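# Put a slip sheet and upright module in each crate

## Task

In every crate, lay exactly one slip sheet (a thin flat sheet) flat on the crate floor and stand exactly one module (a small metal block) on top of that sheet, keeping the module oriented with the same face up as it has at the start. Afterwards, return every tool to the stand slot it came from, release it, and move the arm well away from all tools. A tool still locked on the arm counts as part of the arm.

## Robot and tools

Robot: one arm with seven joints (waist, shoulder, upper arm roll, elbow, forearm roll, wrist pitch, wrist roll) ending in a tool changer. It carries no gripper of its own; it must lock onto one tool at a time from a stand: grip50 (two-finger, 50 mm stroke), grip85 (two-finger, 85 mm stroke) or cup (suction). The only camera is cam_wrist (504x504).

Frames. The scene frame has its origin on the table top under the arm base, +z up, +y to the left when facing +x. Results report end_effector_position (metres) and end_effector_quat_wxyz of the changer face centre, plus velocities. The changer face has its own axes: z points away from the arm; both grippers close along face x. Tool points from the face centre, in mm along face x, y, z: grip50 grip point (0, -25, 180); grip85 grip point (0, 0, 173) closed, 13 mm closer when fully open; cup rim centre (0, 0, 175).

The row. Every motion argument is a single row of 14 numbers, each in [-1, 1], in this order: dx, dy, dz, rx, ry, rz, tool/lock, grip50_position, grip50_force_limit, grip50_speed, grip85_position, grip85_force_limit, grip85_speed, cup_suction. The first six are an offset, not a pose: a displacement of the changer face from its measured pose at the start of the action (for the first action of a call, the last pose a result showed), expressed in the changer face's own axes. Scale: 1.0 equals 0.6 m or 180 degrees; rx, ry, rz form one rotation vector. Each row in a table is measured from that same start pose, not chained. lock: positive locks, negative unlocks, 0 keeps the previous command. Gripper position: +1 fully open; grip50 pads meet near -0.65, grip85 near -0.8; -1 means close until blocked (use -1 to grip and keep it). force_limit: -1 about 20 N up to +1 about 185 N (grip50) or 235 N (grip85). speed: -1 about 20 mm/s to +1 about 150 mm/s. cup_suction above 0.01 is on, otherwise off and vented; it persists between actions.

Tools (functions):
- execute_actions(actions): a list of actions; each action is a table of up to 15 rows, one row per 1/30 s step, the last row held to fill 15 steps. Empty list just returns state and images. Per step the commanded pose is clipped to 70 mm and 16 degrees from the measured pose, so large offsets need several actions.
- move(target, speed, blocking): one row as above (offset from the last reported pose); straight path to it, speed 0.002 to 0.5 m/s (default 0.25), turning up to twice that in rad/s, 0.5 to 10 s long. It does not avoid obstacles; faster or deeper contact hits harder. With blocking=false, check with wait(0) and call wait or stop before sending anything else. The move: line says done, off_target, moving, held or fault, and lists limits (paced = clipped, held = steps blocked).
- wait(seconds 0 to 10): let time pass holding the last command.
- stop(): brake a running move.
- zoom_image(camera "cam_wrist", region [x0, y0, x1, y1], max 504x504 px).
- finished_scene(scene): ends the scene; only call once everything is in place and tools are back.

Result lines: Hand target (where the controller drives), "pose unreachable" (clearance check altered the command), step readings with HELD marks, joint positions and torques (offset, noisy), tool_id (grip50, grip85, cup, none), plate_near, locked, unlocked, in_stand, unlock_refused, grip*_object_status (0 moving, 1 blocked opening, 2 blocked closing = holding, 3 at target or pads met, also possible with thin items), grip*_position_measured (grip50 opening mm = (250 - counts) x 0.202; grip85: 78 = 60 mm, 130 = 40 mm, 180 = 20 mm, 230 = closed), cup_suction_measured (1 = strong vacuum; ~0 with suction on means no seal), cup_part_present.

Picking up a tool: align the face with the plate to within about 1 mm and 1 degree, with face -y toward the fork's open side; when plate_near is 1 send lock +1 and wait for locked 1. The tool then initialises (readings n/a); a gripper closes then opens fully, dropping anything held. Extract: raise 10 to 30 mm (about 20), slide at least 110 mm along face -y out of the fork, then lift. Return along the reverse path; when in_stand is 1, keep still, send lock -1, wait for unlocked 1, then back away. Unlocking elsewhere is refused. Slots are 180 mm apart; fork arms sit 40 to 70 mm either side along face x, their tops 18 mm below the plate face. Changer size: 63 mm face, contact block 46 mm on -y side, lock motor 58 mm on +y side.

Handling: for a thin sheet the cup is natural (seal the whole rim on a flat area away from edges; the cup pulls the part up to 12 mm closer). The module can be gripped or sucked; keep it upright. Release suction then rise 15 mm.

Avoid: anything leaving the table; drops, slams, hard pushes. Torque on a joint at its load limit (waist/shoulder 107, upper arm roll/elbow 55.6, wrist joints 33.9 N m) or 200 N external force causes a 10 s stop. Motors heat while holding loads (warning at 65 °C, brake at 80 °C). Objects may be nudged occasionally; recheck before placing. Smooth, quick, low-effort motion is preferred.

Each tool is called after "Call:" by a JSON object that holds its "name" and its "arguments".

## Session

Call:
{"name": "execute_actions", "arguments": {"actions": []}}

Scene clock: 0.00 s.
end_effector_position=(+0.0163, -0.2558, +0.3884) locked=0 unlocked=1 plate_near=0 in_stand=0 unlock_refused=0 tool_id=none grip50_position_measured=n/a grip50_object_status=n/a grip85_position_measured=n/a grip85_object_status=n/a cup_suction_measured=n/a cup_part_present=n/a end_effector_quat_wxyz=(-0.034, +0.080, +0.845, +0.528) end_effector_velocity=(-0.000, +0.000, +0.000) end_effector_angular_velocity=(+0.002, +0.000, +0.000)
Joint positions: [-1.3   -0.129 -0.055  2.237  0.286 -0.286  1.929]
Joint velocities: [ 0.     0.    -0.    -0.    -0.    -0.002 -0.   ]
Joint torques (N m, as the joint torque sensors report them, + toward a larger angle): no reading
Motor temperatures (°C, as the motors report them): [33 34 31 35 37 34 36]
Hand target: +0.016, -0.256, +0.388; -0.034, +0.080, +0.845, +0.528

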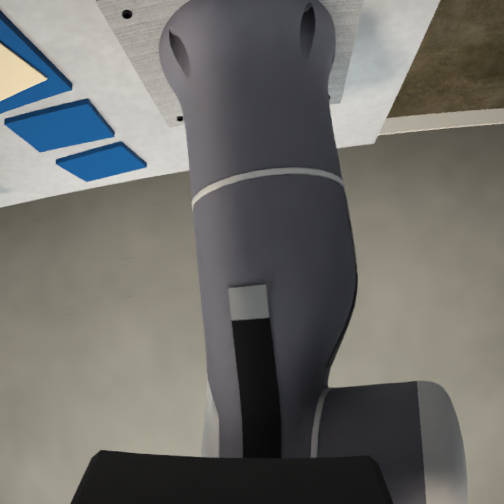

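Call:
{"name": "move", "arguments": {"target": [-0.477,0.333,-0.096,0.3,0.264,-0.495,0,1,0,0,1,0,0,0], "speed": 0.3}}

Scene clock: 9.23 s.
end_effector_position=(+0.3306, -0.2499, +0.5507) locked=0 unlocked=1 plate_near=0 in_stand=0 unlock_refused=0 tool_id=none grip50_position_measured=n/a grip50_object_status=n/a grip85_position_measured=n/a grip85_object_status=n/a cup_suction_measured=n/a cup_part_present=n/a end_effector_quat_wxyz=(-0.001, +0.707, -0.707, -0.001) end_effector_velocity=(+0.000, -0.000, +0.000) end_effector_angular_velocity=(-0.002, -0.001, +0.003)
Joint positions: [-0.859  0.207  0.388  2.122  0.086  0.373  1.114]
Joint velocities: [ 0.    -0.001  0.     0.    -0.001  0.002 -0.002]
Joint torques (N m, as the joint torque sensors report them, + toward a larger angle): [  0.87  19.87  -1.51 -29.96  -4.52   4.67  -0.76]
Motor temperatures (°C, as the motors report them): [33 35 31 35 37 34 36]
Hand target: +0.331, -0.250, +0.551; -0.001, +0.707, -0.707, -0.001
Off the commanded pose: 0.001 m, 0 deg.
move: done

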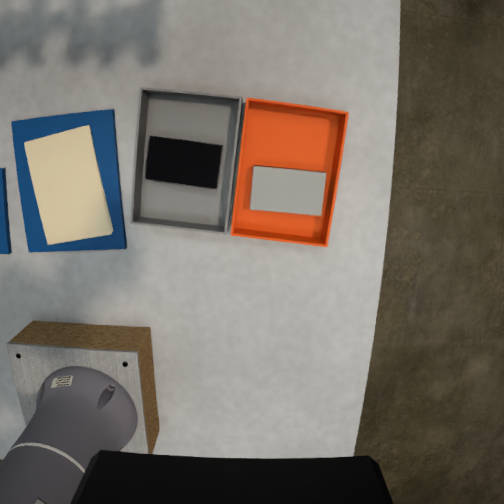

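Call:
{"name": "zoom_image", "arguments": {"camera": "cam_wrist", "region": [120,80,360,255]}}

Call:
{"name": "move", "arguments": {"target": [-0.45,-0.4,0.08,0,0,-0.995,0,1,0,0,1,0,0,0], "speed": 0.5}}

Region (120, 80, 360, 255) of cam_wrist's 504x504 image, scaled by 2.100, with more detail than that image has; it fills the top 368 rows of this view, and the rest is white.

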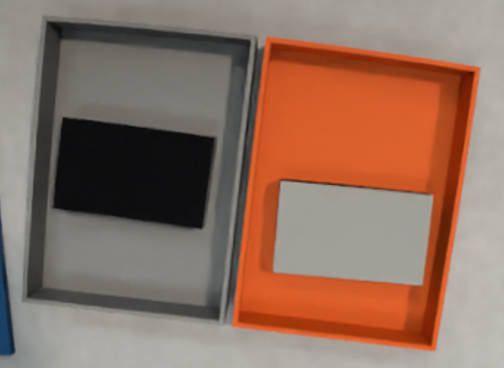

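Scene clock: 14.67 s.
end_effector_position=(+0.5708, +0.0200, +0.5042) locked=0 unlocked=1 plate_near=0 in_stand=0 unlock_refused=0 tool_id=none grip50_position_measured=n/a grip50_object_status=n/a grip85_position_measured=n/a grip85_object_status=n/a cup_suction_measured=n/a cup_part_present=n/a end_effector_quat_wxyz=(-0.001, +0.713, +0.701, +0.002) end_effector_velocity=(+0.000, +0.000, +0.000) end_effector_angular_velocity=(-0.000, +0.000, +0.005)
Joint positions: [-0.408 -0.307  0.655  1.807 -0.218  0.487 -1.178]
Joint velocities: [ 0.001 -0.001  0.    -0.001 -0.001 -0.001 -0.004]
Joint torques (N m, as the joint torque sensors report them, + toward a larger angle): [  1.36  37.34   7.89 -29.22  -4.29   3.53  -0.61]
Motor temperatures (°C, as the motors report them): [33 35 31 36 37 34 36]
Hand target: +0.571, +0.020, +0.504; -0.001, +0.713, +0.701, +0.002
Off the commanded pose: 0.001 m, 0 deg.
move: done

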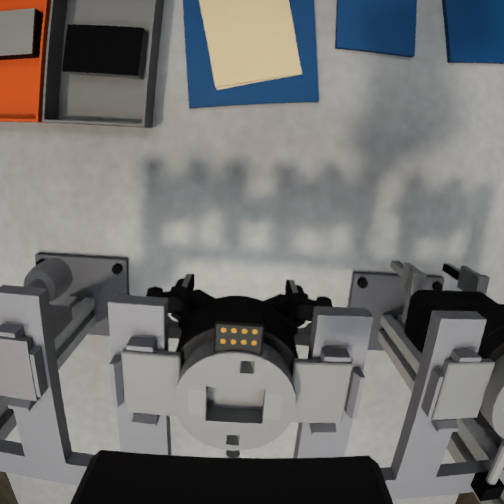

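Call:
{"name": "move", "arguments": {"target": [-0.309,0.065,0.15,0.0005,-0.0013,0.016,0,1,0,0,1,0,0,0], "speed": 0.3}}

Scene clock: 20.23 s.
end_effector_position=(+0.6065, -0.1657, +0.4133) locked=0 unlocked=1 plate_near=0 in_stand=0 unlock_refused=0 tool_id=none grip50_position_measured=n/a grip50_object_status=n/a grip85_position_measured=n/a grip85_object_status=n/a cup_suction_measured=n/a cup_part_present=n/a end_effector_quat_wxyz=(-0.000, +0.731, +0.682, -0.000) end_effector_velocity=(+0.001, -0.000, -0.000) end_effector_angular_velocity=(+0.001, -0.000, +0.001)
Joint positions: [-0.559 -0.512  0.486  1.767 -0.299  0.65  -1.397]
Joint velocities: [ 0.    -0.001 -0.    -0.002  0.     0.    -0.001]
Joint torques (N m, as the joint torque sensors report them, + toward a larger angle): [  0.42  46.71   8.46 -27.13  -3.8    4.52  -0.66]
Motor temperatures (°C, as the motors report them): [33 35 31 36 37 34 36]
Hand target: +0.607, -0.166, +0.413; +0.000, +0.731, +0.683, -0.000
Off the commanded pose: 0.000 m, 0 deg.
move: done

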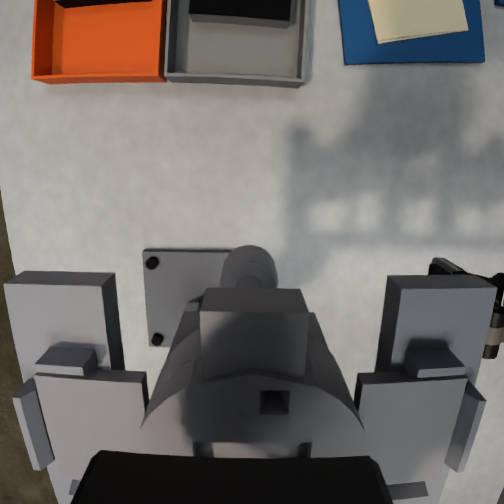

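Call:
{"name": "move", "arguments": {"target": [0.0025,-0.015,0.042,0,0,0.004,0,1,0,0,1,0,0,0], "speed": 0.08}}

Scene clock: 23.40 s.
end_effector_position=(+0.5977, -0.1636, +0.3882) locked=0 unlocked=1 plate_near=0 in_stand=0 unlock_refused=0 tool_id=none grip50_position_measured=n/a grip50_object_status=n/a grip85_position_measured=n/a grip85_object_status=n/a cup_suction_measured=n/a cup_part_present=n/a end_effector_quat_wxyz=(-0.000, +0.735, +0.678, -0.000) end_effector_velocity=(-0.000, -0.000, -0.001) end_effector_angular_velocity=(+0.000, -0.000, -0.001)
Joint positions: [-0.554 -0.527  0.47   1.821 -0.315  0.719 -1.371]
Joint velocities: [ 0.001  0.    -0.002  0.002  0.001  0.002  0.   ]
Joint torques (N m, as the joint torque sensors report them, + toward a larger angle): [  0.58  46.82   7.94 -24.29  -3.68   4.26   1.21]
Motor temperatures (°C, as the motors report them): [33 35 31 36 37 34 36]
Hand target: +0.598, -0.164, +0.388; -0.000, +0.735, +0.678, -0.000
Off the commanded pose: 0.000 m, 0 deg.
move: done

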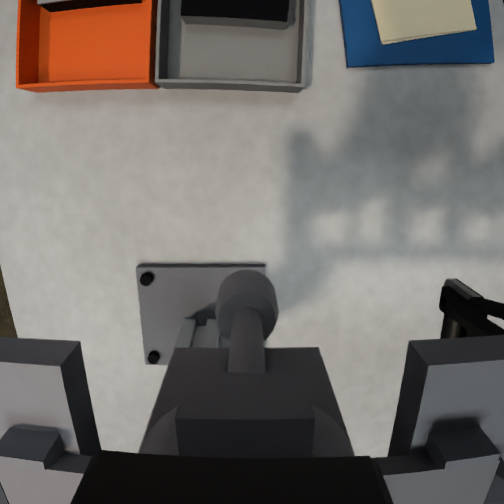

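Call:
{"name": "move", "arguments": {"target": [0,0.03,0,0,0,0,0,1,0,0,1,0,0,0], "speed": 0.08}}

Scene clock: 25.77 s.
end_effector_position=(+0.6155, -0.1650, +0.3883) locked=0 unlocked=1 plate_near=0 in_stand=0 unlock_refused=0 tool_id=none grip50_position_measured=n/a grip50_object_status=n/a grip85_position_measured=n/a grip85_object_status=n/a cup_suction_measured=n/a cup_part_present=n/a end_effector_quat_wxyz=(-0.000, +0.735, +0.678, +0.000) end_effector_velocity=(+0.001, -0.000, +0.000) end_effector_angular_velocity=(-0.001, +0.001, -0.000)
Joint positions: [-0.537 -0.561  0.463  1.764 -0.322  0.695 -1.37 ]
Joint velocities: [ 0.001 -0.001 -0.001 -0.002 -0.    -0.001  0.   ]
Joint torques (N m, as the joint torque sensors report them, + toward a larger angle): [  1.54  48.38   8.18 -25.57  -3.77   3.66   1.02]
Motor temperatures (°C, as the motors report them): [33 35 32 36 37 34 36]
Hand target: +0.616, -0.165, +0.388; -0.000, +0.735, +0.678, -0.000
Off the commanded pose: 0.000 m, 0 deg.
move: done

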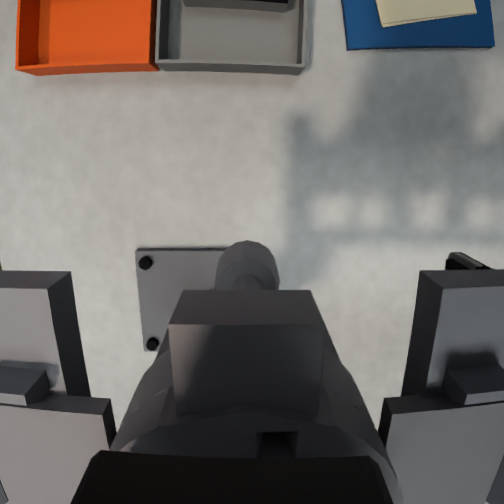

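Call:
{"name": "move", "arguments": {"target": [0,0.002,0.018,0,0,0,0,1,0,0,1,0,0,0], "speed": 0.04}}

Call:
{"name": "move", "arguments": {"target": [0,0,0.013,0,0,0,0,1,0,0,1,0,0,0], "speed": 0.01}}

Scene clock: 29.13 s.
end_effector_position=(+0.6167, -0.1651, +0.3777) locked=0 unlocked=1 plate_near=0 in_stand=0 unlock_refused=0 tool_id=none grip50_position_measured=n/a grip50_object_status=n/a grip85_position_measured=n/a grip85_object_status=n/a cup_suction_measured=n/a cup_part_present=n/a end_effector_quat_wxyz=(-0.000, +0.735, +0.678, +0.000) end_effector_velocity=(+0.000, -0.000, -0.000) end_effector_angular_velocity=(-0.000, -0.000, -0.000)
Joint positions: [-0.531 -0.578  0.454  1.77  -0.331  0.717 -1.364]
Joint velocities: [ 0.001 -0.    -0.002 -0.     0.     0.001  0.   ]
Joint torques (N m, as the joint torque sensors report them, + toward a larger angle): [  1.02  48.54   8.78 -24.21  -3.74   4.56   1.22]
Motor temperatures (°C, as the motors report them): [33 35 32 37 37 34 36]
Hand target: +0.617, -0.165, +0.377; -0.000, +0.735, +0.678, +0.000
Off the commanded pose: 0.000 m, 0 deg.
move: done

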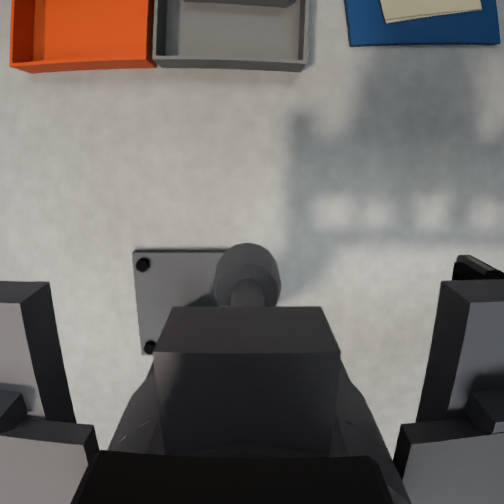

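Scene clock: 30.13 s.
end_effector_position=(+0.6181, -0.1653, +0.3729) locked=0 unlocked=1 plate_near=0 in_stand=0 unlock_refused=0 tool_id=none grip50_position_measured=n/a grip50_object_status=n/a grip85_position_measured=n/a grip85_object_status=n/a cup_suction_measured=n/a cup_part_present=n/a end_effector_quat_wxyz=(+0.002, +0.735, +0.678, +0.002) end_effector_velocity=(+0.000, -0.000, +0.000) end_effector_angular_velocity=(-0.002, -0.002, +0.001)
Joint positions: [-0.528 -0.587  0.449  1.774 -0.338  0.735 -1.361]
Joint velocities: [-0.     0.    -0.     0.    -0.002  0.002  0.001]
Joint torques (N m, as the joint torque sensors report them, + toward a larger angle): [  0.38  33.47   6.7  -14.89  -1.68   2.4    0.99]
Motor temperatures (°C, as the motors report them): [33 35 32 37 37 34 36]
Hand target: +0.617, -0.165, +0.370; -0.000, +0.735, +0.678, +0.000
Off the commanded pose: 0.003 m, 0 deg.
move: done

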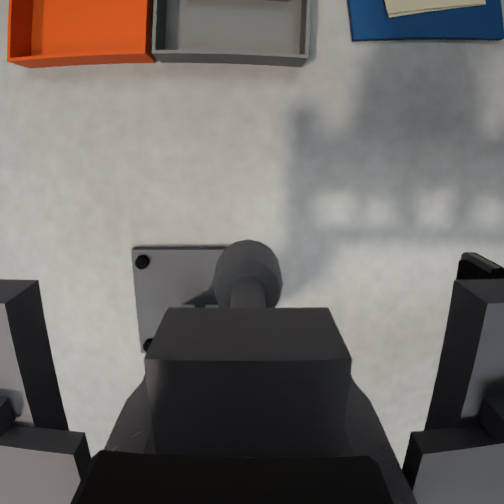

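Call:
{"name": "move", "arguments": {"target": [0.002,-0.003,-0.004,0.0018,0,0,0,1,0,0,1,0,0,0], "speed": 0.02}}

Call:
{"name": "move", "arguments": {"target": [0,0,0.007,0,0,0,0,1,0,0,1,0,0,0], "speed": 0.01}}

Scene clock: 33.57 s.
end_effector_position=(+0.6165, -0.1640, +0.3753) locked=0 unlocked=1 plate_near=0 in_stand=0 unlock_refused=0 tool_id=none grip50_position_measured=n/a grip50_object_status=n/a grip85_position_measured=n/a grip85_object_status=n/a cup_suction_measured=n/a cup_part_present=n/a end_effector_quat_wxyz=(+0.000, +0.735, +0.678, +0.000) end_effector_velocity=(-0.000, +0.000, +0.000) end_effector_angular_velocity=(-0.000, +0.000, +0.001)
Joint positions: [-0.529 -0.581  0.452  1.774 -0.335  0.724 -1.36 ]
Joint velocities: [-0.001  0.     0.001  0.    -0.001 -0.001 -0.   ]
Joint torques (N m, as the joint torque sensors report them, + toward a larger angle): [ -1.4   50.97  10.21 -23.86  -2.53   3.54  -0.24]
Motor temperatures (°C, as the motors report them): [33 35 32 36 37 34 36]
Hand target: +0.616, -0.164, +0.375; +0.000, +0.735, +0.678, -0.000
Off the commanded pose: 0.000 m, 0 deg.
move: done

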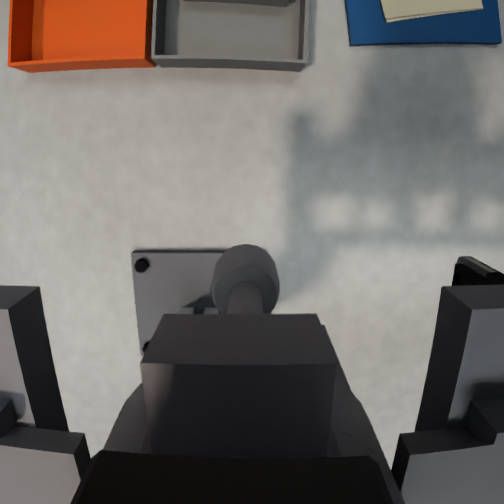

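Scene clock: 34.27 s.
end_effector_position=(+0.6165, -0.1640, +0.3712) locked=0 unlocked=1 plate_near=0 in_stand=0 unlock_refused=0 tool_id=none grip50_position_measured=n/a grip50_object_status=n/a grip85_position_measured=n/a grip85_object_status=n/a cup_suction_measured=n/a cup_part_present=n/a end_effector_quat_wxyz=(+0.000, +0.735, +0.678, +0.000) end_effector_velocity=(+0.000, +0.000, -0.000) end_effector_angular_velocity=(-0.000, +0.000, +0.001)
Joint positions: [-0.527 -0.586  0.449  1.778 -0.337  0.733 -1.359]
Joint velocities: [ 0.001 -0.    -0.001  0.    -0.     0.001 -0.   ]
Joint torques (N m, as the joint torque sensors report them, + toward a larger angle): [  1.01  48.84   8.33 -23.89  -3.7    4.75   0.98]
Motor temperatures (°C, as the motors report them): [33 35 32 37 37 34 36]
Hand target: +0.617, -0.164, +0.371; +0.000, +0.735, +0.678, +0.000
Off the commanded pose: 0.000 m, 0 deg.
move: done

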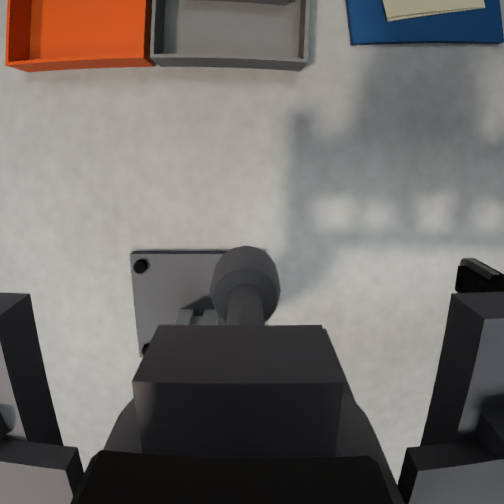

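Call:
{"name": "move", "arguments": {"target": [0,0,0.0155,0,0,0,0,1,0,0,1,0,0,0], "speed": 0.012}}

Scene clock: 36.40 s.
end_effector_position=(+0.6173, -0.1641, +0.3634) locked=0 unlocked=1 plate_near=1 in_stand=1 unlock_refused=0 tool_id=none grip50_position_measured=n/a grip50_object_status=n/a grip85_position_measured=n/a grip85_object_status=n/a cup_suction_measured=n/a cup_part_present=n/a end_effector_quat_wxyz=(+0.002, +0.734, +0.679, +0.001) end_effector_velocity=(-0.000, +0.000, -0.000) end_effector_angular_velocity=(-0.000, +0.001, -0.000)
Joint positions: [-0.523 -0.599  0.441  1.783 -0.345  0.754 -1.355]
Joint velocities: [-0.    -0.     0.     0.001 -0.001 -0.     0.001]
Joint torques (N m, as the joint torque sensors report them, + toward a larger angle): [  0.91  43.63   7.39 -18.83  -2.45   3.3    1.55]
Motor temperatures (°C, as the motors report them): [33 36 32 37 37 34 36]
Hand target: +0.617, -0.164, +0.362; +0.000, +0.735, +0.678, +0.000
Off the commanded pose: 0.002 m, 0 deg.
move: done

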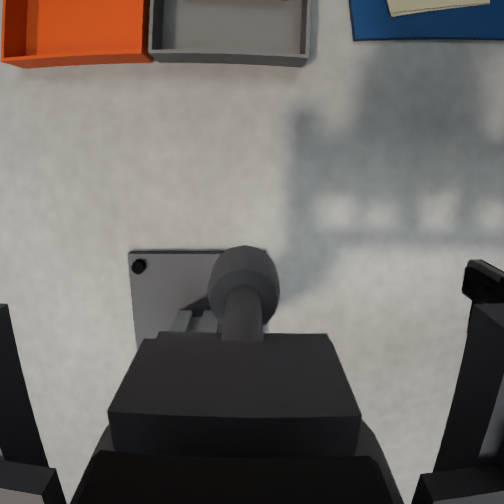

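Call:
{"name": "execute_actions", "arguments": {"actions": [[[0,0,0,0,0,0,1,1,0,0,1,0,0,0]],[[0,0,0,0,0,0,1,1,0,0,1,0,0,0]],[[0,0,0,0,0,0,1,1,0,0,1,0,0,0]]]}}

Call:
{"name": "move", "arguments": {"target": [0,0,-0.033,0.0014,0.0004,0,0,1,0,0,1,0,0,0], "speed": 0.06}}

Call:
{"name": "move", "arguments": {"target": [0,-0.21,0,0,0,0,0,1,0,0,1,0,0,0], "speed": 0.2}}

Call:
{"name": "move", "arguments": {"target": [-0.03,-0.1,0.15,0,0,0.01,0,1,0,0,1,0,0,0], "speed": 0.3}}

Scene clock: 41.27 s.
end_effector_position=(+0.6177, -0.1641, +0.3637) locked=1 unlocked=0 plate_near=1 in_stand=1 unlock_refused=0 tool_id=cup grip50_position_measured=n/a grip50_object_status=n/a grip85_position_measured=n/a grip85_object_status=n/a cup_suction_measured=n/a cup_part_present=n/a end_effector_quat_wxyz=(+0.002, +0.734, +0.679, +0.001) end_effector_velocity=(-0.000, -0.000, -0.000) end_effector_angular_velocity=(-0.000, +0.001, +0.000)
Joint positions: [-0.522 -0.599  0.442  1.783 -0.346  0.755 -1.355]
Joint velocities: [ 0.     0.    -0.    -0.     0.    -0.001 -0.   ]
Joint torques (N m, as the joint torque sensors report them, + toward a larger angle): [  0.26  54.9   10.31 -27.32  -3.58   4.88   0.23]
Motor temperatures (°C, as the motors report them): [33 36 32 37 37 34 36]
Hand target: +0.618, -0.164, +0.364; +0.002, +0.734, +0.679, +0.001
Off the commanded pose: 0.000 m, 0 deg.
Step readings (end_effector_position; steps 1 to 15: 1st action; 16 to 30: 2nd action; 31 to 45: 3rd action):
0: (+0.6173, -0.1641, +0.3634)
1: (+0.6174, -0.1641, +0.3634)
2: (+0.6174, -0.1641, +0.3635)
4: (+0.6174, -0.1641, +0.3635)
8: (+0.6174, -0.1641, +0.3635)
15: (+0.6174, -0.1641, +0.3635)
16: (+0.6174, -0.1641, +0.3635)
17: (+0.6174, -0.1641, +0.3635)
19: (+0.6174, -0.1641, +0.3635)
23: (+0.6176, -0.1641, +0.3635)
30: (+0.6177, -0.1641, +0.3637)
31: (+0.6177, -0.1641, +0.3637)
32: (+0.6177, -0.1641, +0.3637)
34: (+0.6177, -0.1641, +0.3637)
38: (+0.6177, -0.1641, +0.3637)
45: end_effector_position above

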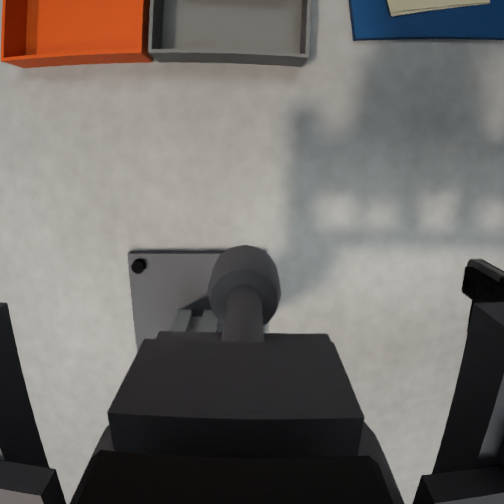

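Scene clock: 42.00 s.
end_effector_position=(+0.6176, -0.1641, +0.3833) locked=1 unlocked=0 plate_near=1 in_stand=0 unlock_refused=0 tool_id=cup grip50_position_measured=n/a grip50_object_status=n/a grip85_position_measured=n/a grip85_object_status=n/a cup_suction_measured=0.00 cup_part_present=0 end_effector_quat_wxyz=(+0.000, +0.734, +0.679, +0.000) end_effector_velocity=(-0.000, +0.000, +0.000) end_effector_angular_velocity=(+0.001, +0.000, +0.000)
Joint positions: [-0.531 -0.572  0.458  1.764 -0.327  0.705 -1.367]
Joint velocities: [-0.001 -0.     0.002 -0.001  0.001 -0.001 -0.   ]
Joint torques (N m, as the joint torque sensors report them, + toward a larger angle): [ -1.3   56.13  10.82 -29.48  -3.1    4.57  -0.67]
Motor temperatures (°C, as the motors report them): [33 36 32 37 37 34 36]
Hand target: +0.618, -0.164, +0.384; +0.000, +0.734, +0.679, +0.000
Off the commanded pose: 0.000 m, 0 deg.
move: done

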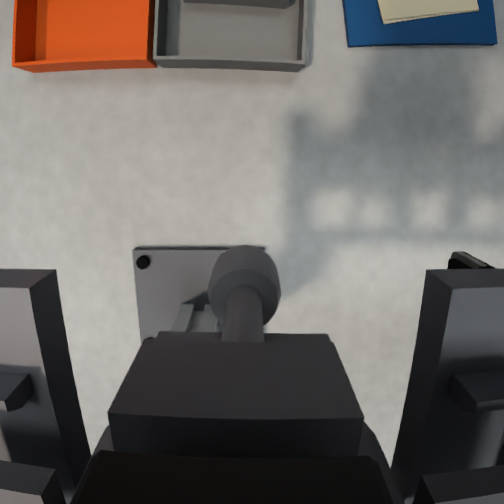

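Scene clock: 43.07 s.
end_effector_position=(+0.4922, -0.1541, +0.3831) locked=1 unlocked=0 plate_near=1 in_stand=0 unlock_refused=0 tool_id=cup grip50_position_measured=n/a grip50_object_status=n/a grip85_position_measured=n/a grip85_object_status=n/a cup_suction_measured=0.00 cup_part_present=0 end_effector_quat_wxyz=(+0.000, +0.734, +0.679, -0.000) end_effector_velocity=(-0.001, +0.000, -0.000) end_effector_angular_velocity=(+0.000, +0.000, +0.001)
Joint positions: [-0.643 -0.334  0.51   2.131 -0.255  0.852 -1.407]
Joint velocities: [-0.001  0.001  0.001  0.002  0.     0.001 -0.001]
Joint torques (N m, as the joint torque sensors report them, + toward a larger angle): [ -2.22  41.41   7.4  -25.28  -2.61   5.52  -0.65]
Motor temperatures (°C, as the motors report them): [33 36 32 37 37 34 36]
Hand target: +0.492, -0.154, +0.383; +0.000, +0.734, +0.679, +0.000
Off the commanded pose: 0.000 m, 0 deg.
move: done

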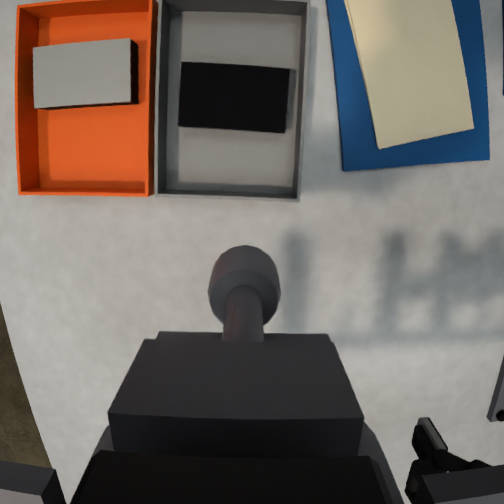

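Scene clock: 43.90 s.
end_effector_position=(+0.4311, -0.1674, +0.2931) locked=1 unlocked=0 plate_near=1 in_stand=0 unlock_refused=0 tool_id=cup grip50_position_measured=n/a grip50_object_status=n/a grip85_position_measured=n/a grip85_object_status=n/a cup_suction_measured=0.00 cup_part_present=0 end_effector_quat_wxyz=(-0.000, +0.745, +0.667, +0.000) end_effector_velocity=(-0.000, -0.001, -0.001) end_effector_angular_velocity=(-0.003, -0.001, -0.001)
Joint positions: [-0.622 -0.431  0.367  2.363 -0.418  1.183 -1.307]
Joint velocities: [ 0.005 -0.    -0.007  0.003 -0.006  0.005  0.004]
Joint torques (N m, as the joint torque sensors report them, + toward a larger angle): [  0.73  38.5    5.17 -17.5   -2.19   5.29   1.15]
Motor temperatures (°C, as the motors report them): [33 36 32 37 37 34 36]
Hand target: +0.431, -0.167, +0.293; +0.000, +0.745, +0.667, -0.000
Off the commanded pose: 0.000 m, 0 deg.
move: done

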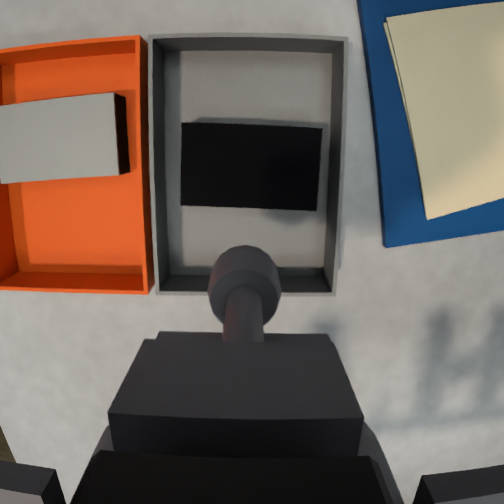

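Call:
{"name": "move", "arguments": {"target": [0.005,-0.1,0.11,0,0,0.011,0,1,0,0,1,0,0,0], "speed": 0.2}}

Scene clock: 47.10 s.
end_effector_position=(+0.3720, -0.1577, +0.2270) locked=1 unlocked=0 plate_near=1 in_stand=0 unlock_refused=0 tool_id=cup grip50_position_measured=n/a grip50_object_status=n/a grip85_position_measured=n/a grip85_object_status=n/a cup_suction_measured=0.00 cup_part_present=0 end_effector_quat_wxyz=(-0.000, +0.756, +0.654, +0.000) end_effector_velocity=(-0.001, -0.001, -0.000) end_effector_angular_velocity=(-0.005, -0.002, -0.001)
Joint positions: [-0.394 -0.537  0.012  2.579 -0.638  1.558 -1.122]
Joint velocities: [ 0.021 -0.001 -0.023  0.006  0.001  0.013  0.002]
Joint torques (N m, as the joint torque sensors report them, + toward a larger angle): [ 1.37 36.41  3.13 -7.62 -0.6   5.04  0.99]
Motor temperatures (°C, as the motors report them): [33 36 32 37 37 34 36]
Hand target: +0.372, -0.158, +0.227; -0.000, +0.756, +0.654, +0.000
Off the commanded pose: 0.000 m, 0 deg.
move: done

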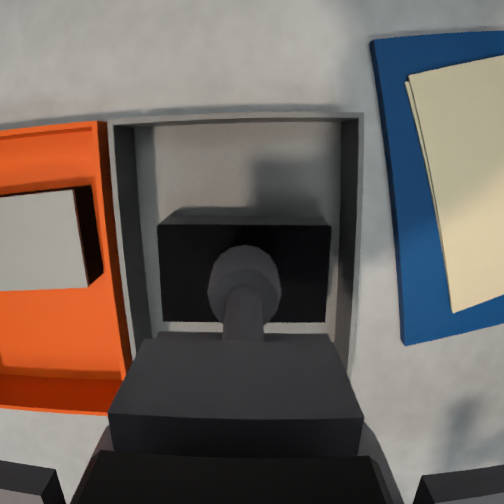

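Call:
{"name": "move", "arguments": {"target": [0,0,0.024,0,0,0,0,1,0,0,1,0,0,1], "speed": 0.025}}

Scene clock: 51.30 s.
end_effector_position=(+0.3721, -0.1577, +0.2127) locked=1 unlocked=0 plate_near=1 in_stand=0 unlock_refused=0 tool_id=cup grip50_position_measured=n/a grip50_object_status=n/a grip85_position_measured=n/a grip85_object_status=n/a cup_suction_measured=0.00 cup_part_present=0 end_effector_quat_wxyz=(-0.000, +0.756, +0.655, +0.000) end_effector_velocity=(+0.000, -0.000, -0.000) end_effector_angular_velocity=(-0.001, -0.000, -0.000)
Joint positions: [-0.331 -0.587 -0.058  2.58  -0.643  1.622 -1.113]
Joint velocities: [ 0.004 -0.001 -0.004  0.     0.     0.003  0.   ]
Joint torques (N m, as the joint torque sensors report them, + toward a larger angle): [ 0.73 36.69  1.82 -6.37  0.83  5.54  1.16]
Motor temperatures (°C, as the motors report them): [33 36 32 36 37 34 36]
Hand target: +0.372, -0.158, +0.213; -0.000, +0.756, +0.654, +0.000
Off the commanded pose: 0.000 m, 0 deg.
move: done

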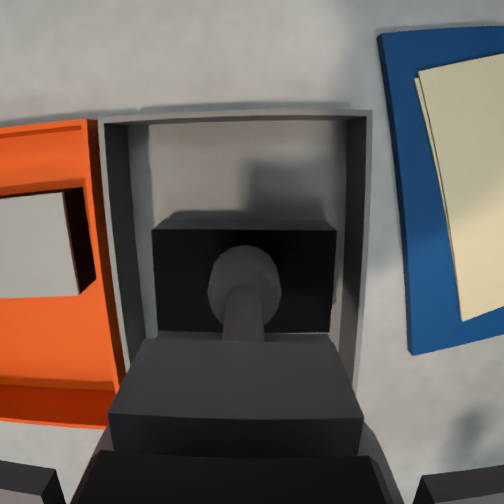

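Call:
{"name": "move", "arguments": {"target": [0,0,0.007,0,0,0,0,1,0,0,1,0,0,1], "speed": 0.01}}

Scene clock: 52.90 s.
end_effector_position=(+0.3720, -0.1576, +0.2084) locked=1 unlocked=0 plate_near=1 in_stand=0 unlock_refused=0 tool_id=cup grip50_position_measured=n/a grip50_object_status=n/a grip85_position_measured=n/a grip85_object_status=n/a cup_suction_measured=0.96 cup_part_present=1 end_effector_quat_wxyz=(-0.000, +0.756, +0.655, +0.000) end_effector_velocity=(-0.000, +0.000, -0.000) end_effector_angular_velocity=(-0.000, -0.000, +0.000)
Joint positions: [-0.314 -0.603 -0.076  2.58  -0.643  1.64  -1.112]
Joint velocities: [ 0.002 -0.001 -0.002  0.    -0.001  0.002  0.   ]
Joint torques (N m, as the joint torque sensors report them, + toward a larger angle): [ 1.24 37.59  1.14 -7.74  1.06  5.66  1.14]
Motor temperatures (°C, as the motors report them): [33 36 32 36 37 34 36]
Hand target: +0.372, -0.158, +0.208; -0.000, +0.756, +0.655, +0.000
Off the commanded pose: 0.000 m, 0 deg.
move: done

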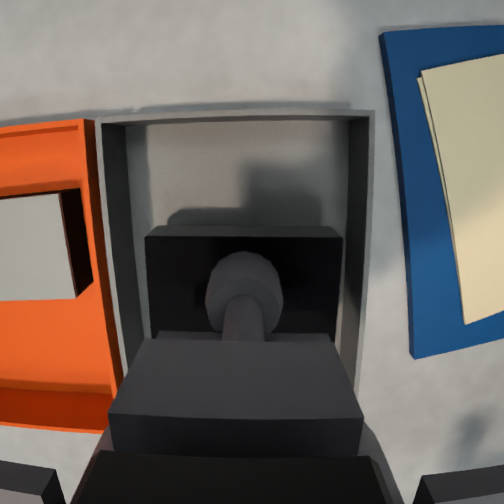

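Call:
{"name": "move", "arguments": {"target": [0,0.02,-0.1,0,0,0,0,1,0,0,1,0,0,1], "speed": 0.1}}

Call:
{"name": "move", "arguments": {"target": [0.59,0.01,0,0,0,-0.045,0,1,0,0,1,0,0,1], "speed": 0.2}}

Call:
{"name": "move", "arguments": {"target": [0,0,0.1,0,0,0,0,1,0,0,1,0,0,1], "speed": 0.1}}

Scene clock: 59.80 s.
end_effector_position=(+0.3837, -0.1594, +0.2685) locked=1 unlocked=0 plate_near=1 in_stand=0 unlock_refused=0 tool_id=cup grip50_position_measured=n/a grip50_object_status=n/a grip85_position_measured=n/a grip85_object_status=n/a cup_suction_measured=1.00 cup_part_present=1 end_effector_quat_wxyz=(-0.000, +0.756, +0.655, -0.000) end_effector_velocity=(+0.001, +0.001, +0.001) end_effector_angular_velocity=(+0.004, +0.001, +0.003)
Joint positions: [-0.569 -0.427  0.255  2.518 -0.513  1.35  -1.212]
Joint velocities: [-0.011  0.     0.015 -0.005  0.008 -0.01  -0.009]
Joint torques (N m, as the joint torque sensors report them, + toward a larger angle): [ -0.37  36.09   5.55 -15.87  -0.01   5.06  -0.5 ]
Motor temperatures (°C, as the motors report them): [33 36 32 36 37 34 36]
Hand target: +0.384, -0.160, +0.269; -0.000, +0.756, +0.655, -0.000
Off the commanded pose: 0.000 m, 0 deg.
move: done

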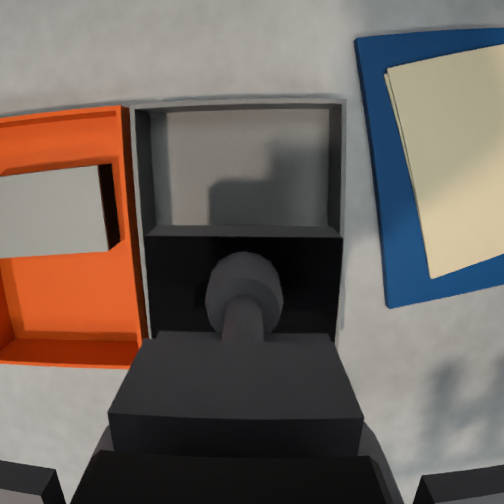

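Scene clock: 61.97 s.
end_effector_position=(+0.4400, +0.1907, +0.2693) locked=1 unlocked=0 plate_near=1 in_stand=0 unlock_refused=0 tool_id=cup grip50_position_measured=n/a grip50_object_status=n/a grip85_position_measured=n/a grip85_object_status=n/a cup_suction_measured=1.00 cup_part_present=1 end_effector_quat_wxyz=(-0.000, +0.707, +0.707, +0.001) end_effector_velocity=(+0.001, +0.001, -0.000) end_effector_angular_velocity=(-0.000, +0.000, -0.001)
Joint positions: [ 0.103 -0.539  0.377  2.319 -0.601  1.208 -0.52 ]
Joint velocities: [ 0.001 -0.001  0.    -0.002 -0.    -0.001  0.001]
Joint torques (N m, as the joint torque sensors report them, + toward a larger angle): [  1.58  41.31   8.43 -18.31  -1.22   4.48   1.32]
Motor temperatures (°C, as the motors report them): [33 36 32 36 37 34 36]
Hand target: +0.440, +0.191, +0.269; -0.000, +0.708, +0.707, +0.001
Off the commanded pose: 0.001 m, 0 deg.
move: done

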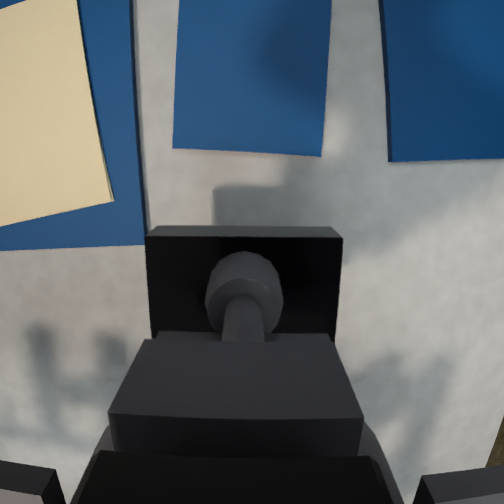

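Scene clock: 62.93 s.
end_effector_position=(+0.4401, +0.1908, +0.2092) locked=1 unlocked=0 plate_near=1 in_stand=0 unlock_refused=0 tool_id=cup grip50_position_measured=n/a grip50_object_status=n/a grip85_position_measured=n/a grip85_object_status=n/a cup_suction_measured=1.00 cup_part_present=1 end_effector_quat_wxyz=(-0.000, +0.707, +0.707, +0.001) end_effector_velocity=(+0.000, -0.000, -0.000) end_effector_angular_velocity=(-0.001, -0.001, -0.001)
Joint positions: [ 0.225 -0.675  0.182  2.331 -0.759  1.389 -0.402]
Joint velocities: [ 0.005 -0.001 -0.006  0.001  0.     0.004  0.002]
Joint torques (N m, as the joint torque sensors report them, + toward a larger angle): [  1.52  44.63   6.64 -11.87  -1.47   5.45   1.24]
Motor temperatures (°C, as the motors report them): [33 36 32 36 37 34 36]
Hand target: +0.440, +0.191, +0.209; -0.000, +0.707, +0.707, +0.001
Off the commanded pose: 0.000 m, 0 deg.
move: done

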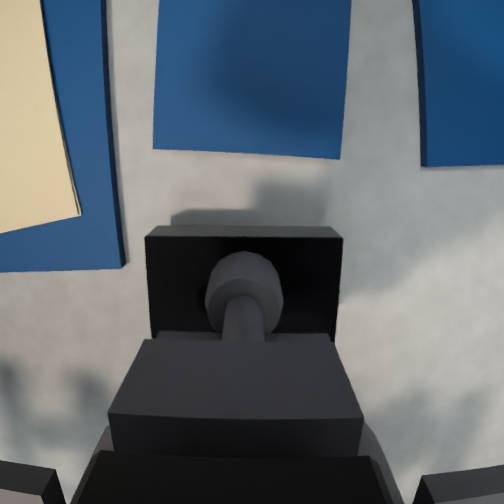

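Call:
{"name": "move", "arguments": {"target": [0.005,0,0.0155,0,0,0,0,1,0,0,1,0,0,1], "speed": 0.015}}

Call:
{"name": "move", "arguments": {"target": [0,0,0.003,0,0,0,0,1,0,0,1,0,0,1], "speed": 0.006}}

Scene clock: 66.07 s.
end_effector_position=(+0.4399, +0.1937, +0.1999) locked=1 unlocked=0 plate_near=1 in_stand=0 unlock_refused=0 tool_id=cup grip50_position_measured=n/a grip50_object_status=n/a grip85_position_measured=n/a grip85_object_status=n/a cup_suction_measured=1.00 cup_part_present=1 end_effector_quat_wxyz=(-0.001, +0.707, +0.707, +0.001) end_effector_velocity=(+0.000, +0.000, -0.000) end_effector_angular_velocity=(+0.000, -0.001, +0.000)
Joint positions: [ 0.253 -0.699  0.152  2.326 -0.773  1.415 -0.385]
Joint velocities: [ 0.003 -0.001 -0.003 -0.     0.001  0.003 -0.   ]
Joint torques (N m, as the joint torque sensors report them, + toward a larger angle): [  0.96  44.94   7.13 -13.04  -1.25   5.59   1.1 ]
Motor temperatures (°C, as the motors report them): [33 36 32 36 37 34 36]
Hand target: +0.440, +0.194, +0.200; -0.000, +0.707, +0.707, +0.001
Off the commanded pose: 0.000 m, 0 deg.
move: done

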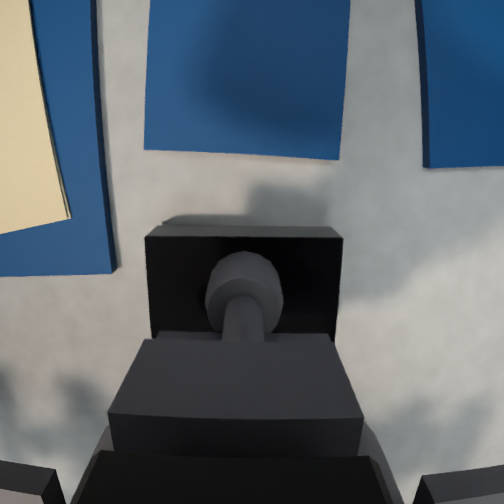

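Scene clock: 66.77 s.
end_effector_position=(+0.4398, +0.1935, +0.1981) locked=1 unlocked=0 plate_near=1 in_stand=0 unlock_refused=0 tool_id=cup grip50_position_measured=n/a grip50_object_status=n/a grip85_position_measured=n/a grip85_object_status=n/a cup_suction_measured=1.00 cup_part_present=1 end_effector_quat_wxyz=(-0.001, +0.707, +0.707, +0.000) end_effector_velocity=(-0.000, +0.000, -0.000) end_effector_angular_velocity=(-0.001, +0.000, +0.001)
Joint positions: [ 0.258 -0.703  0.145  2.326 -0.774  1.421 -0.383]
Joint velocities: [ 0.002 -0.    -0.001  0.    -0.    -0.     0.   ]
Joint torques (N m, as the joint torque sensors report them, + toward a larger angle): [  1.28  45.48   6.35 -12.53  -1.03   5.73   0.96]
Motor temperatures (°C, as the motors report them): [33 36 32 36 37 34 36]
Hand target: +0.440, +0.194, +0.198; -0.001, +0.707, +0.707, +0.001
Off the commanded pose: 0.000 m, 0 deg.
move: done

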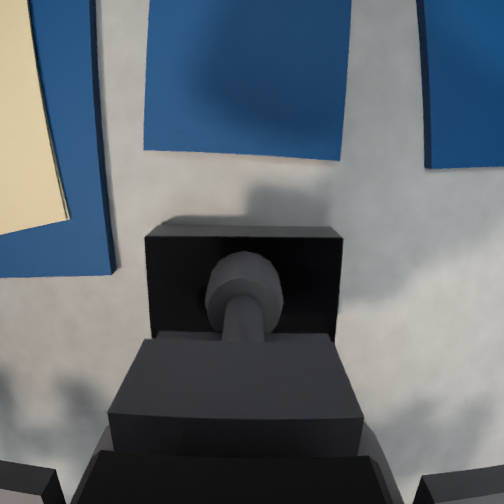

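Call:
{"name": "move", "arguments": {"target": [0,0,0.003,0,0,0,0,1,0,0,1,0,0,1], "speed": 0.006}}

Scene clock: 68.77 s.
end_effector_position=(+0.4397, +0.1934, +0.1962) locked=1 unlocked=0 plate_near=1 in_stand=0 unlock_refused=0 tool_id=cup grip50_position_measured=n/a grip50_object_status=n/a grip85_position_measured=n/a grip85_object_status=n/a cup_suction_measured=1.00 cup_part_present=1 end_effector_quat_wxyz=(-0.001, +0.707, +0.707, +0.000) end_effector_velocity=(-0.000, +0.000, +0.000) end_effector_angular_velocity=(+0.000, -0.001, +0.001)
Joint positions: [ 0.263 -0.707  0.138  2.326 -0.776  1.426 -0.382]
Joint velocities: [ 0.001  0.    -0.001  0.    -0.001  0.001  0.   ]
Joint torques (N m, as the joint torque sensors report them, + toward a larger angle): [  1.03  44.98   6.33 -12.44  -0.84   5.32   0.81]
Motor temperatures (°C, as the motors report them): [33 36 32 36 37 34 36]
Hand target: +0.440, +0.194, +0.196; -0.001, +0.707, +0.707, +0.000
Off the commanded pose: 0.000 m, 0 deg.
move: done

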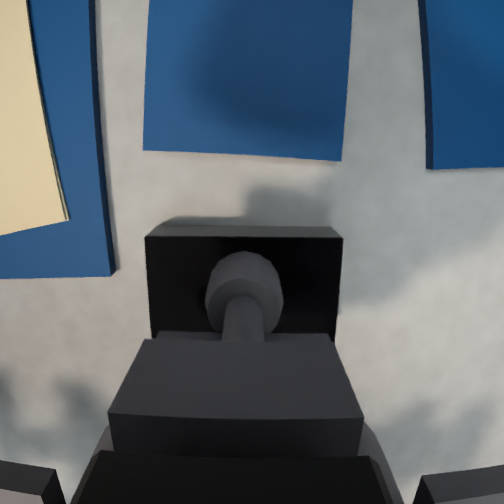

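Call:
{"name": "move", "arguments": {"target": [0,0,0.003,0,0,0,0,1,0,0,1,0,0,1], "speed": 0.006}}

Scene clock: 71.37 s.
end_effector_position=(+0.4398, +0.1934, +0.1947) locked=1 unlocked=0 plate_near=1 in_stand=0 unlock_refused=0 tool_id=cup grip50_position_measured=n/a grip50_object_status=n/a grip85_position_measured=n/a grip85_object_status=n/a cup_suction_measured=1.00 cup_part_present=1 end_effector_quat_wxyz=(-0.000, +0.707, +0.707, +0.000) end_effector_velocity=(-0.000, +0.000, +0.000) end_effector_angular_velocity=(+0.001, -0.001, +0.000)
Joint positions: [ 0.268 -0.71   0.132  2.326 -0.777  1.432 -0.381]
Joint velocities: [ 0.001  0.    -0.001  0.     0.     0.001  0.   ]
Joint torques (N m, as the joint torque sensors report them, + toward a larger angle): [  1.32  41.9    5.49 -12.42  -0.77   5.26   0.85]
Motor temperatures (°C, as the motors report them): [33 36 32 36 37 34 36]
Hand target: +0.440, +0.193, +0.194; -0.001, +0.707, +0.707, +0.000
Off the commanded pose: 0.000 m, 0 deg.
move: done

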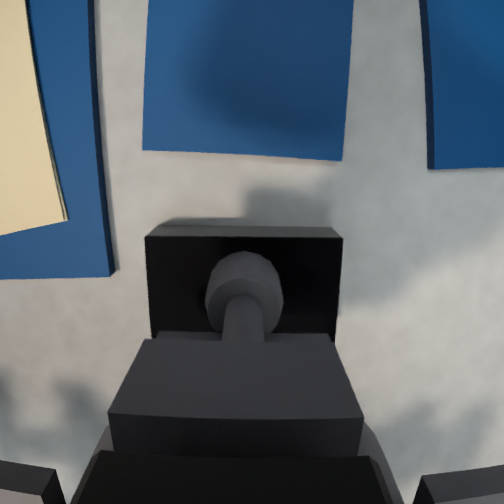

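Call:
{"name": "execute_actions", "arguments": {"actions": [[[0,0,0,0,0,0,0,1,0,0,1,0,0,0]]]}}

Call:
{"name": "move", "arguments": {"target": [0,0,-0.06,0,0,0,0,1,0,0,1,0,0,0], "speed": 0.1}}

Call:
{"name": "move", "arguments": {"target": [-0.25,-0.04,-0.09,0,0,-0.05,0,1,0,0,1,0,0,0], "speed": 0.3}}

Scene clock: 75.27 s.
end_effector_position=(+0.4402, +0.1936, +0.1953) locked=1 unlocked=0 plate_near=1 in_stand=0 unlock_refused=0 tool_id=cup grip50_position_measured=n/a grip50_object_status=n/a grip85_position_measured=n/a grip85_object_status=n/a cup_suction_measured=0.00 cup_part_present=0 end_effector_quat_wxyz=(-0.000, +0.707, +0.707, +0.001) end_effector_velocity=(+0.000, +0.000, +0.000) end_effector_angular_velocity=(+0.000, -0.000, -0.000)
Joint positions: [ 0.268 -0.709  0.132  2.326 -0.777  1.432 -0.381]
Joint velocities: [-0.  0.  0. -0.  0.  0.  0.]
Joint torques (N m, as the joint torque sensors report them, + toward a larger angle): [  0.32  40.52   6.69 -10.12  -0.64   4.06   0.16]
Motor temperatures (°C, as the motors report them): [33 36 32 36 37 34 36]
Hand target: +0.440, +0.193, +0.195; -0.000, +0.707, +0.707, +0.000
Off the commanded pose: 0.001 m, 0 deg.
Step readings (end_effector_position):
0: (+0.4398, +0.1934, +0.1947)
1: (+0.4398, +0.1934, +0.1947)
2: (+0.4398, +0.1934, +0.1948)
4: (+0.4401, +0.1936, +0.1952)
8: (+0.4402, +0.1936, +0.1953)
15: end_effector_position above

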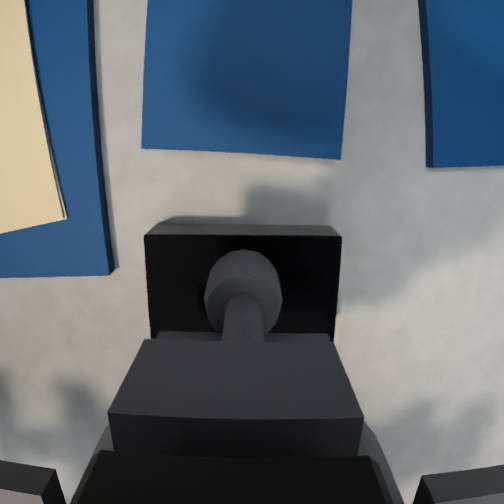

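Scene clock: 76.03 s.
end_effector_position=(+0.4400, +0.1935, +0.2312) locked=1 unlocked=0 plate_near=1 in_stand=0 unlock_refused=0 tool_id=cup grip50_position_measured=n/a grip50_object_status=n/a grip85_position_measured=n/a grip85_object_status=n/a cup_suction_measured=0.00 cup_part_present=0 end_effector_quat_wxyz=(-0.000, +0.707, +0.707, +0.001) end_effector_velocity=(-0.000, +0.000, +0.000) end_effector_angular_velocity=(-0.000, +0.002, -0.001)
Joint positions: [ 0.185 -0.625  0.256  2.327 -0.7    1.32  -0.443]
Joint velocities: [-0.004  0.     0.006 -0.001  0.002 -0.005 -0.001]
Joint torques (N m, as the joint torque sensors report them, + toward a larger angle): [ -0.63  45.38   8.65 -15.22  -0.58   4.57  -0.65]
Motor temperatures (°C, as the motors report them): [33 36 32 36 37 34 36]
Hand target: +0.440, +0.193, +0.231; -0.000, +0.707, +0.707, +0.001
Off the commanded pose: 0.000 m, 0 deg.
move: done

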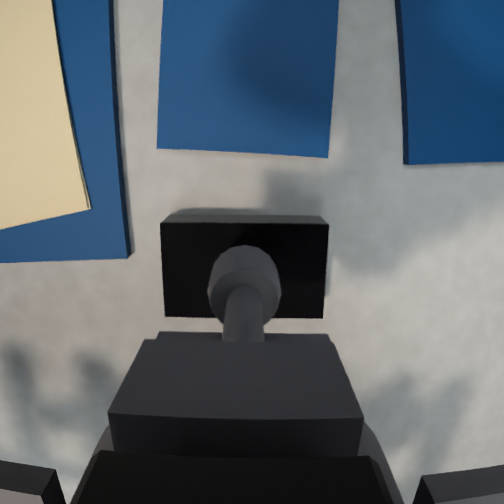

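Scene clock: 77.10 s.
end_effector_position=(+0.4160, +0.0432, +0.2849) locked=1 unlocked=0 plate_near=1 in_stand=0 unlock_refused=0 tool_id=cup grip50_position_measured=n/a grip50_object_status=n/a grip85_position_measured=n/a grip85_object_status=n/a cup_suction_measured=0.00 cup_part_present=0 end_effector_quat_wxyz=(+0.000, +0.650, +0.760, +0.001) end_effector_velocity=(+0.000, +0.000, +0.000) end_effector_angular_velocity=(+0.002, +0.004, +0.003)
Joint positions: [-0.203 -0.405  0.383  2.492 -0.56   1.27  -0.988]
Joint velocities: [-0.008 -0.001  0.012 -0.005  0.009 -0.008 -0.01 ]
Joint torques (N m, as the joint torque sensors report them, + toward a larger angle): [ -0.55  32.86   6.49 -16.66  -1.17   4.31  -0.46]
Motor temperatures (°C, as the motors report them): [33 36 32 36 37 34 36]
Hand target: +0.416, +0.043, +0.285; +0.000, +0.650, +0.760, +0.000
Off the commanded pose: 0.000 m, 0 deg.
move: done

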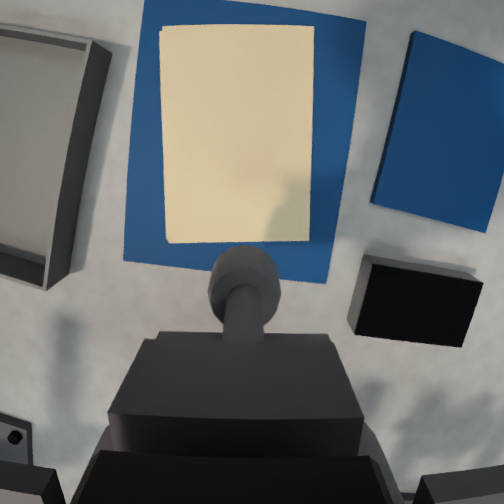

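Call:
{"name": "move", "arguments": {"target": [-0.011,-0.075,0.14,0,0,-0.006,0,1,0,0,1,0,0,0], "speed": 0.2}}

Scene clock: 81.50 s.
end_effector_position=(+0.3728, +0.0301, +0.2006) locked=1 unlocked=0 plate_near=1 in_stand=0 unlock_refused=0 tool_id=cup grip50_position_measured=n/a grip50_object_status=n/a grip85_position_measured=n/a grip85_object_status=n/a cup_suction_measured=0.00 cup_part_present=0 end_effector_quat_wxyz=(-0.000, +0.642, +0.766, +0.001) end_effector_velocity=(+0.001, -0.003, -0.000) end_effector_angular_velocity=(-0.004, -0.008, -0.007)
Joint positions: [ 0.339 -0.645 -0.319  2.686 -0.804  1.825 -0.824]
Joint velocities: [ 0.014 -0.006  0.006  0.001  0.063  0.005 -0.035]
Joint torques (N m, as the joint torque sensors report them, + toward a larger angle): [ 1.66 34.85  0.61 -2.05  2.13  5.22 -0.47]
Motor temperatures (°C, as the motors report them): [33 36 32 36 37 34 36]
Hand target: +0.373, +0.030, +0.201; -0.000, +0.642, +0.767, +0.001
Off the commanded pose: 0.001 m, 0 deg.
joint sent to its limit — the command would take joint 4 (elbow) past its upper limit, so that joint was sent only as far as its limit.
move: done

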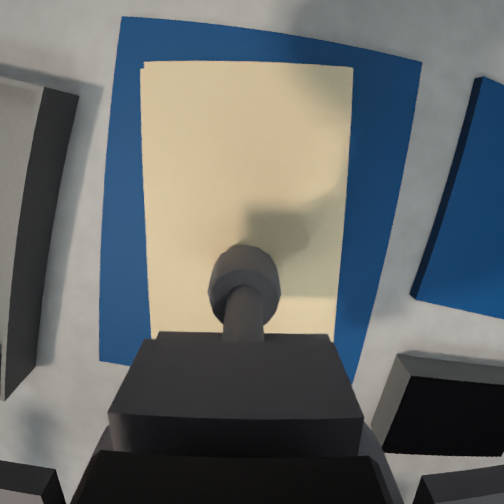

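Call:
{"name": "move", "arguments": {"target": [0,-0.03,0.003,0,0,0.008,0,1,0,0,1,0,0,0], "speed": 0.02}}

Scene clock: 83.97 s.
end_effector_position=(+0.3552, +0.0271, +0.1987) locked=1 unlocked=0 plate_near=1 in_stand=0 unlock_refused=0 tool_id=cup grip50_position_measured=n/a grip50_object_status=n/a grip85_position_measured=n/a grip85_object_status=n/a cup_suction_measured=0.00 cup_part_present=0 end_effector_quat_wxyz=(-0.001, +0.652, +0.758, +0.001) end_effector_velocity=(-0.001, +0.000, +0.000) end_effector_angular_velocity=(-0.001, -0.003, +0.000)
Joint positions: [ 0.362 -0.66  -0.131  2.686 -0.328  1.794 -1.091]
Joint velocities: [ 0.008 -0.002  0.005 -0.     0.028  0.003 -0.015]
Joint torques (N m, as the joint torque sensors report them, + toward a larger angle): [ 1.49 33.1   0.26 -0.73  1.28  5.21 -0.58]
Motor temperatures (°C, as the motors report them): [33 36 32 36 37 34 36]
Hand target: +0.355, +0.027, +0.199; -0.001, +0.652, +0.758, +0.001
Off the commanded pose: 0.000 m, 0 deg.
joint sent to its limit — the command would take joint 4 (elbow) past its upper limit, so that joint was sent only as far as its limit.
move: done

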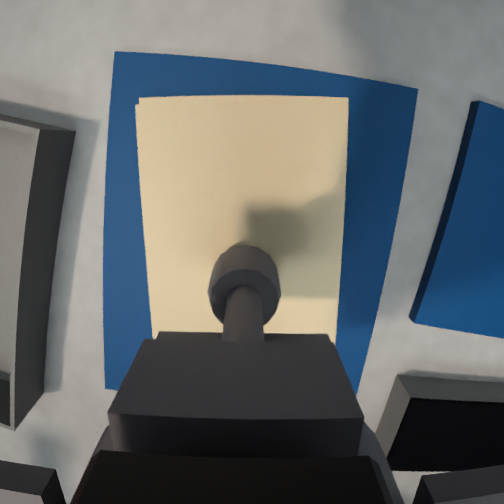

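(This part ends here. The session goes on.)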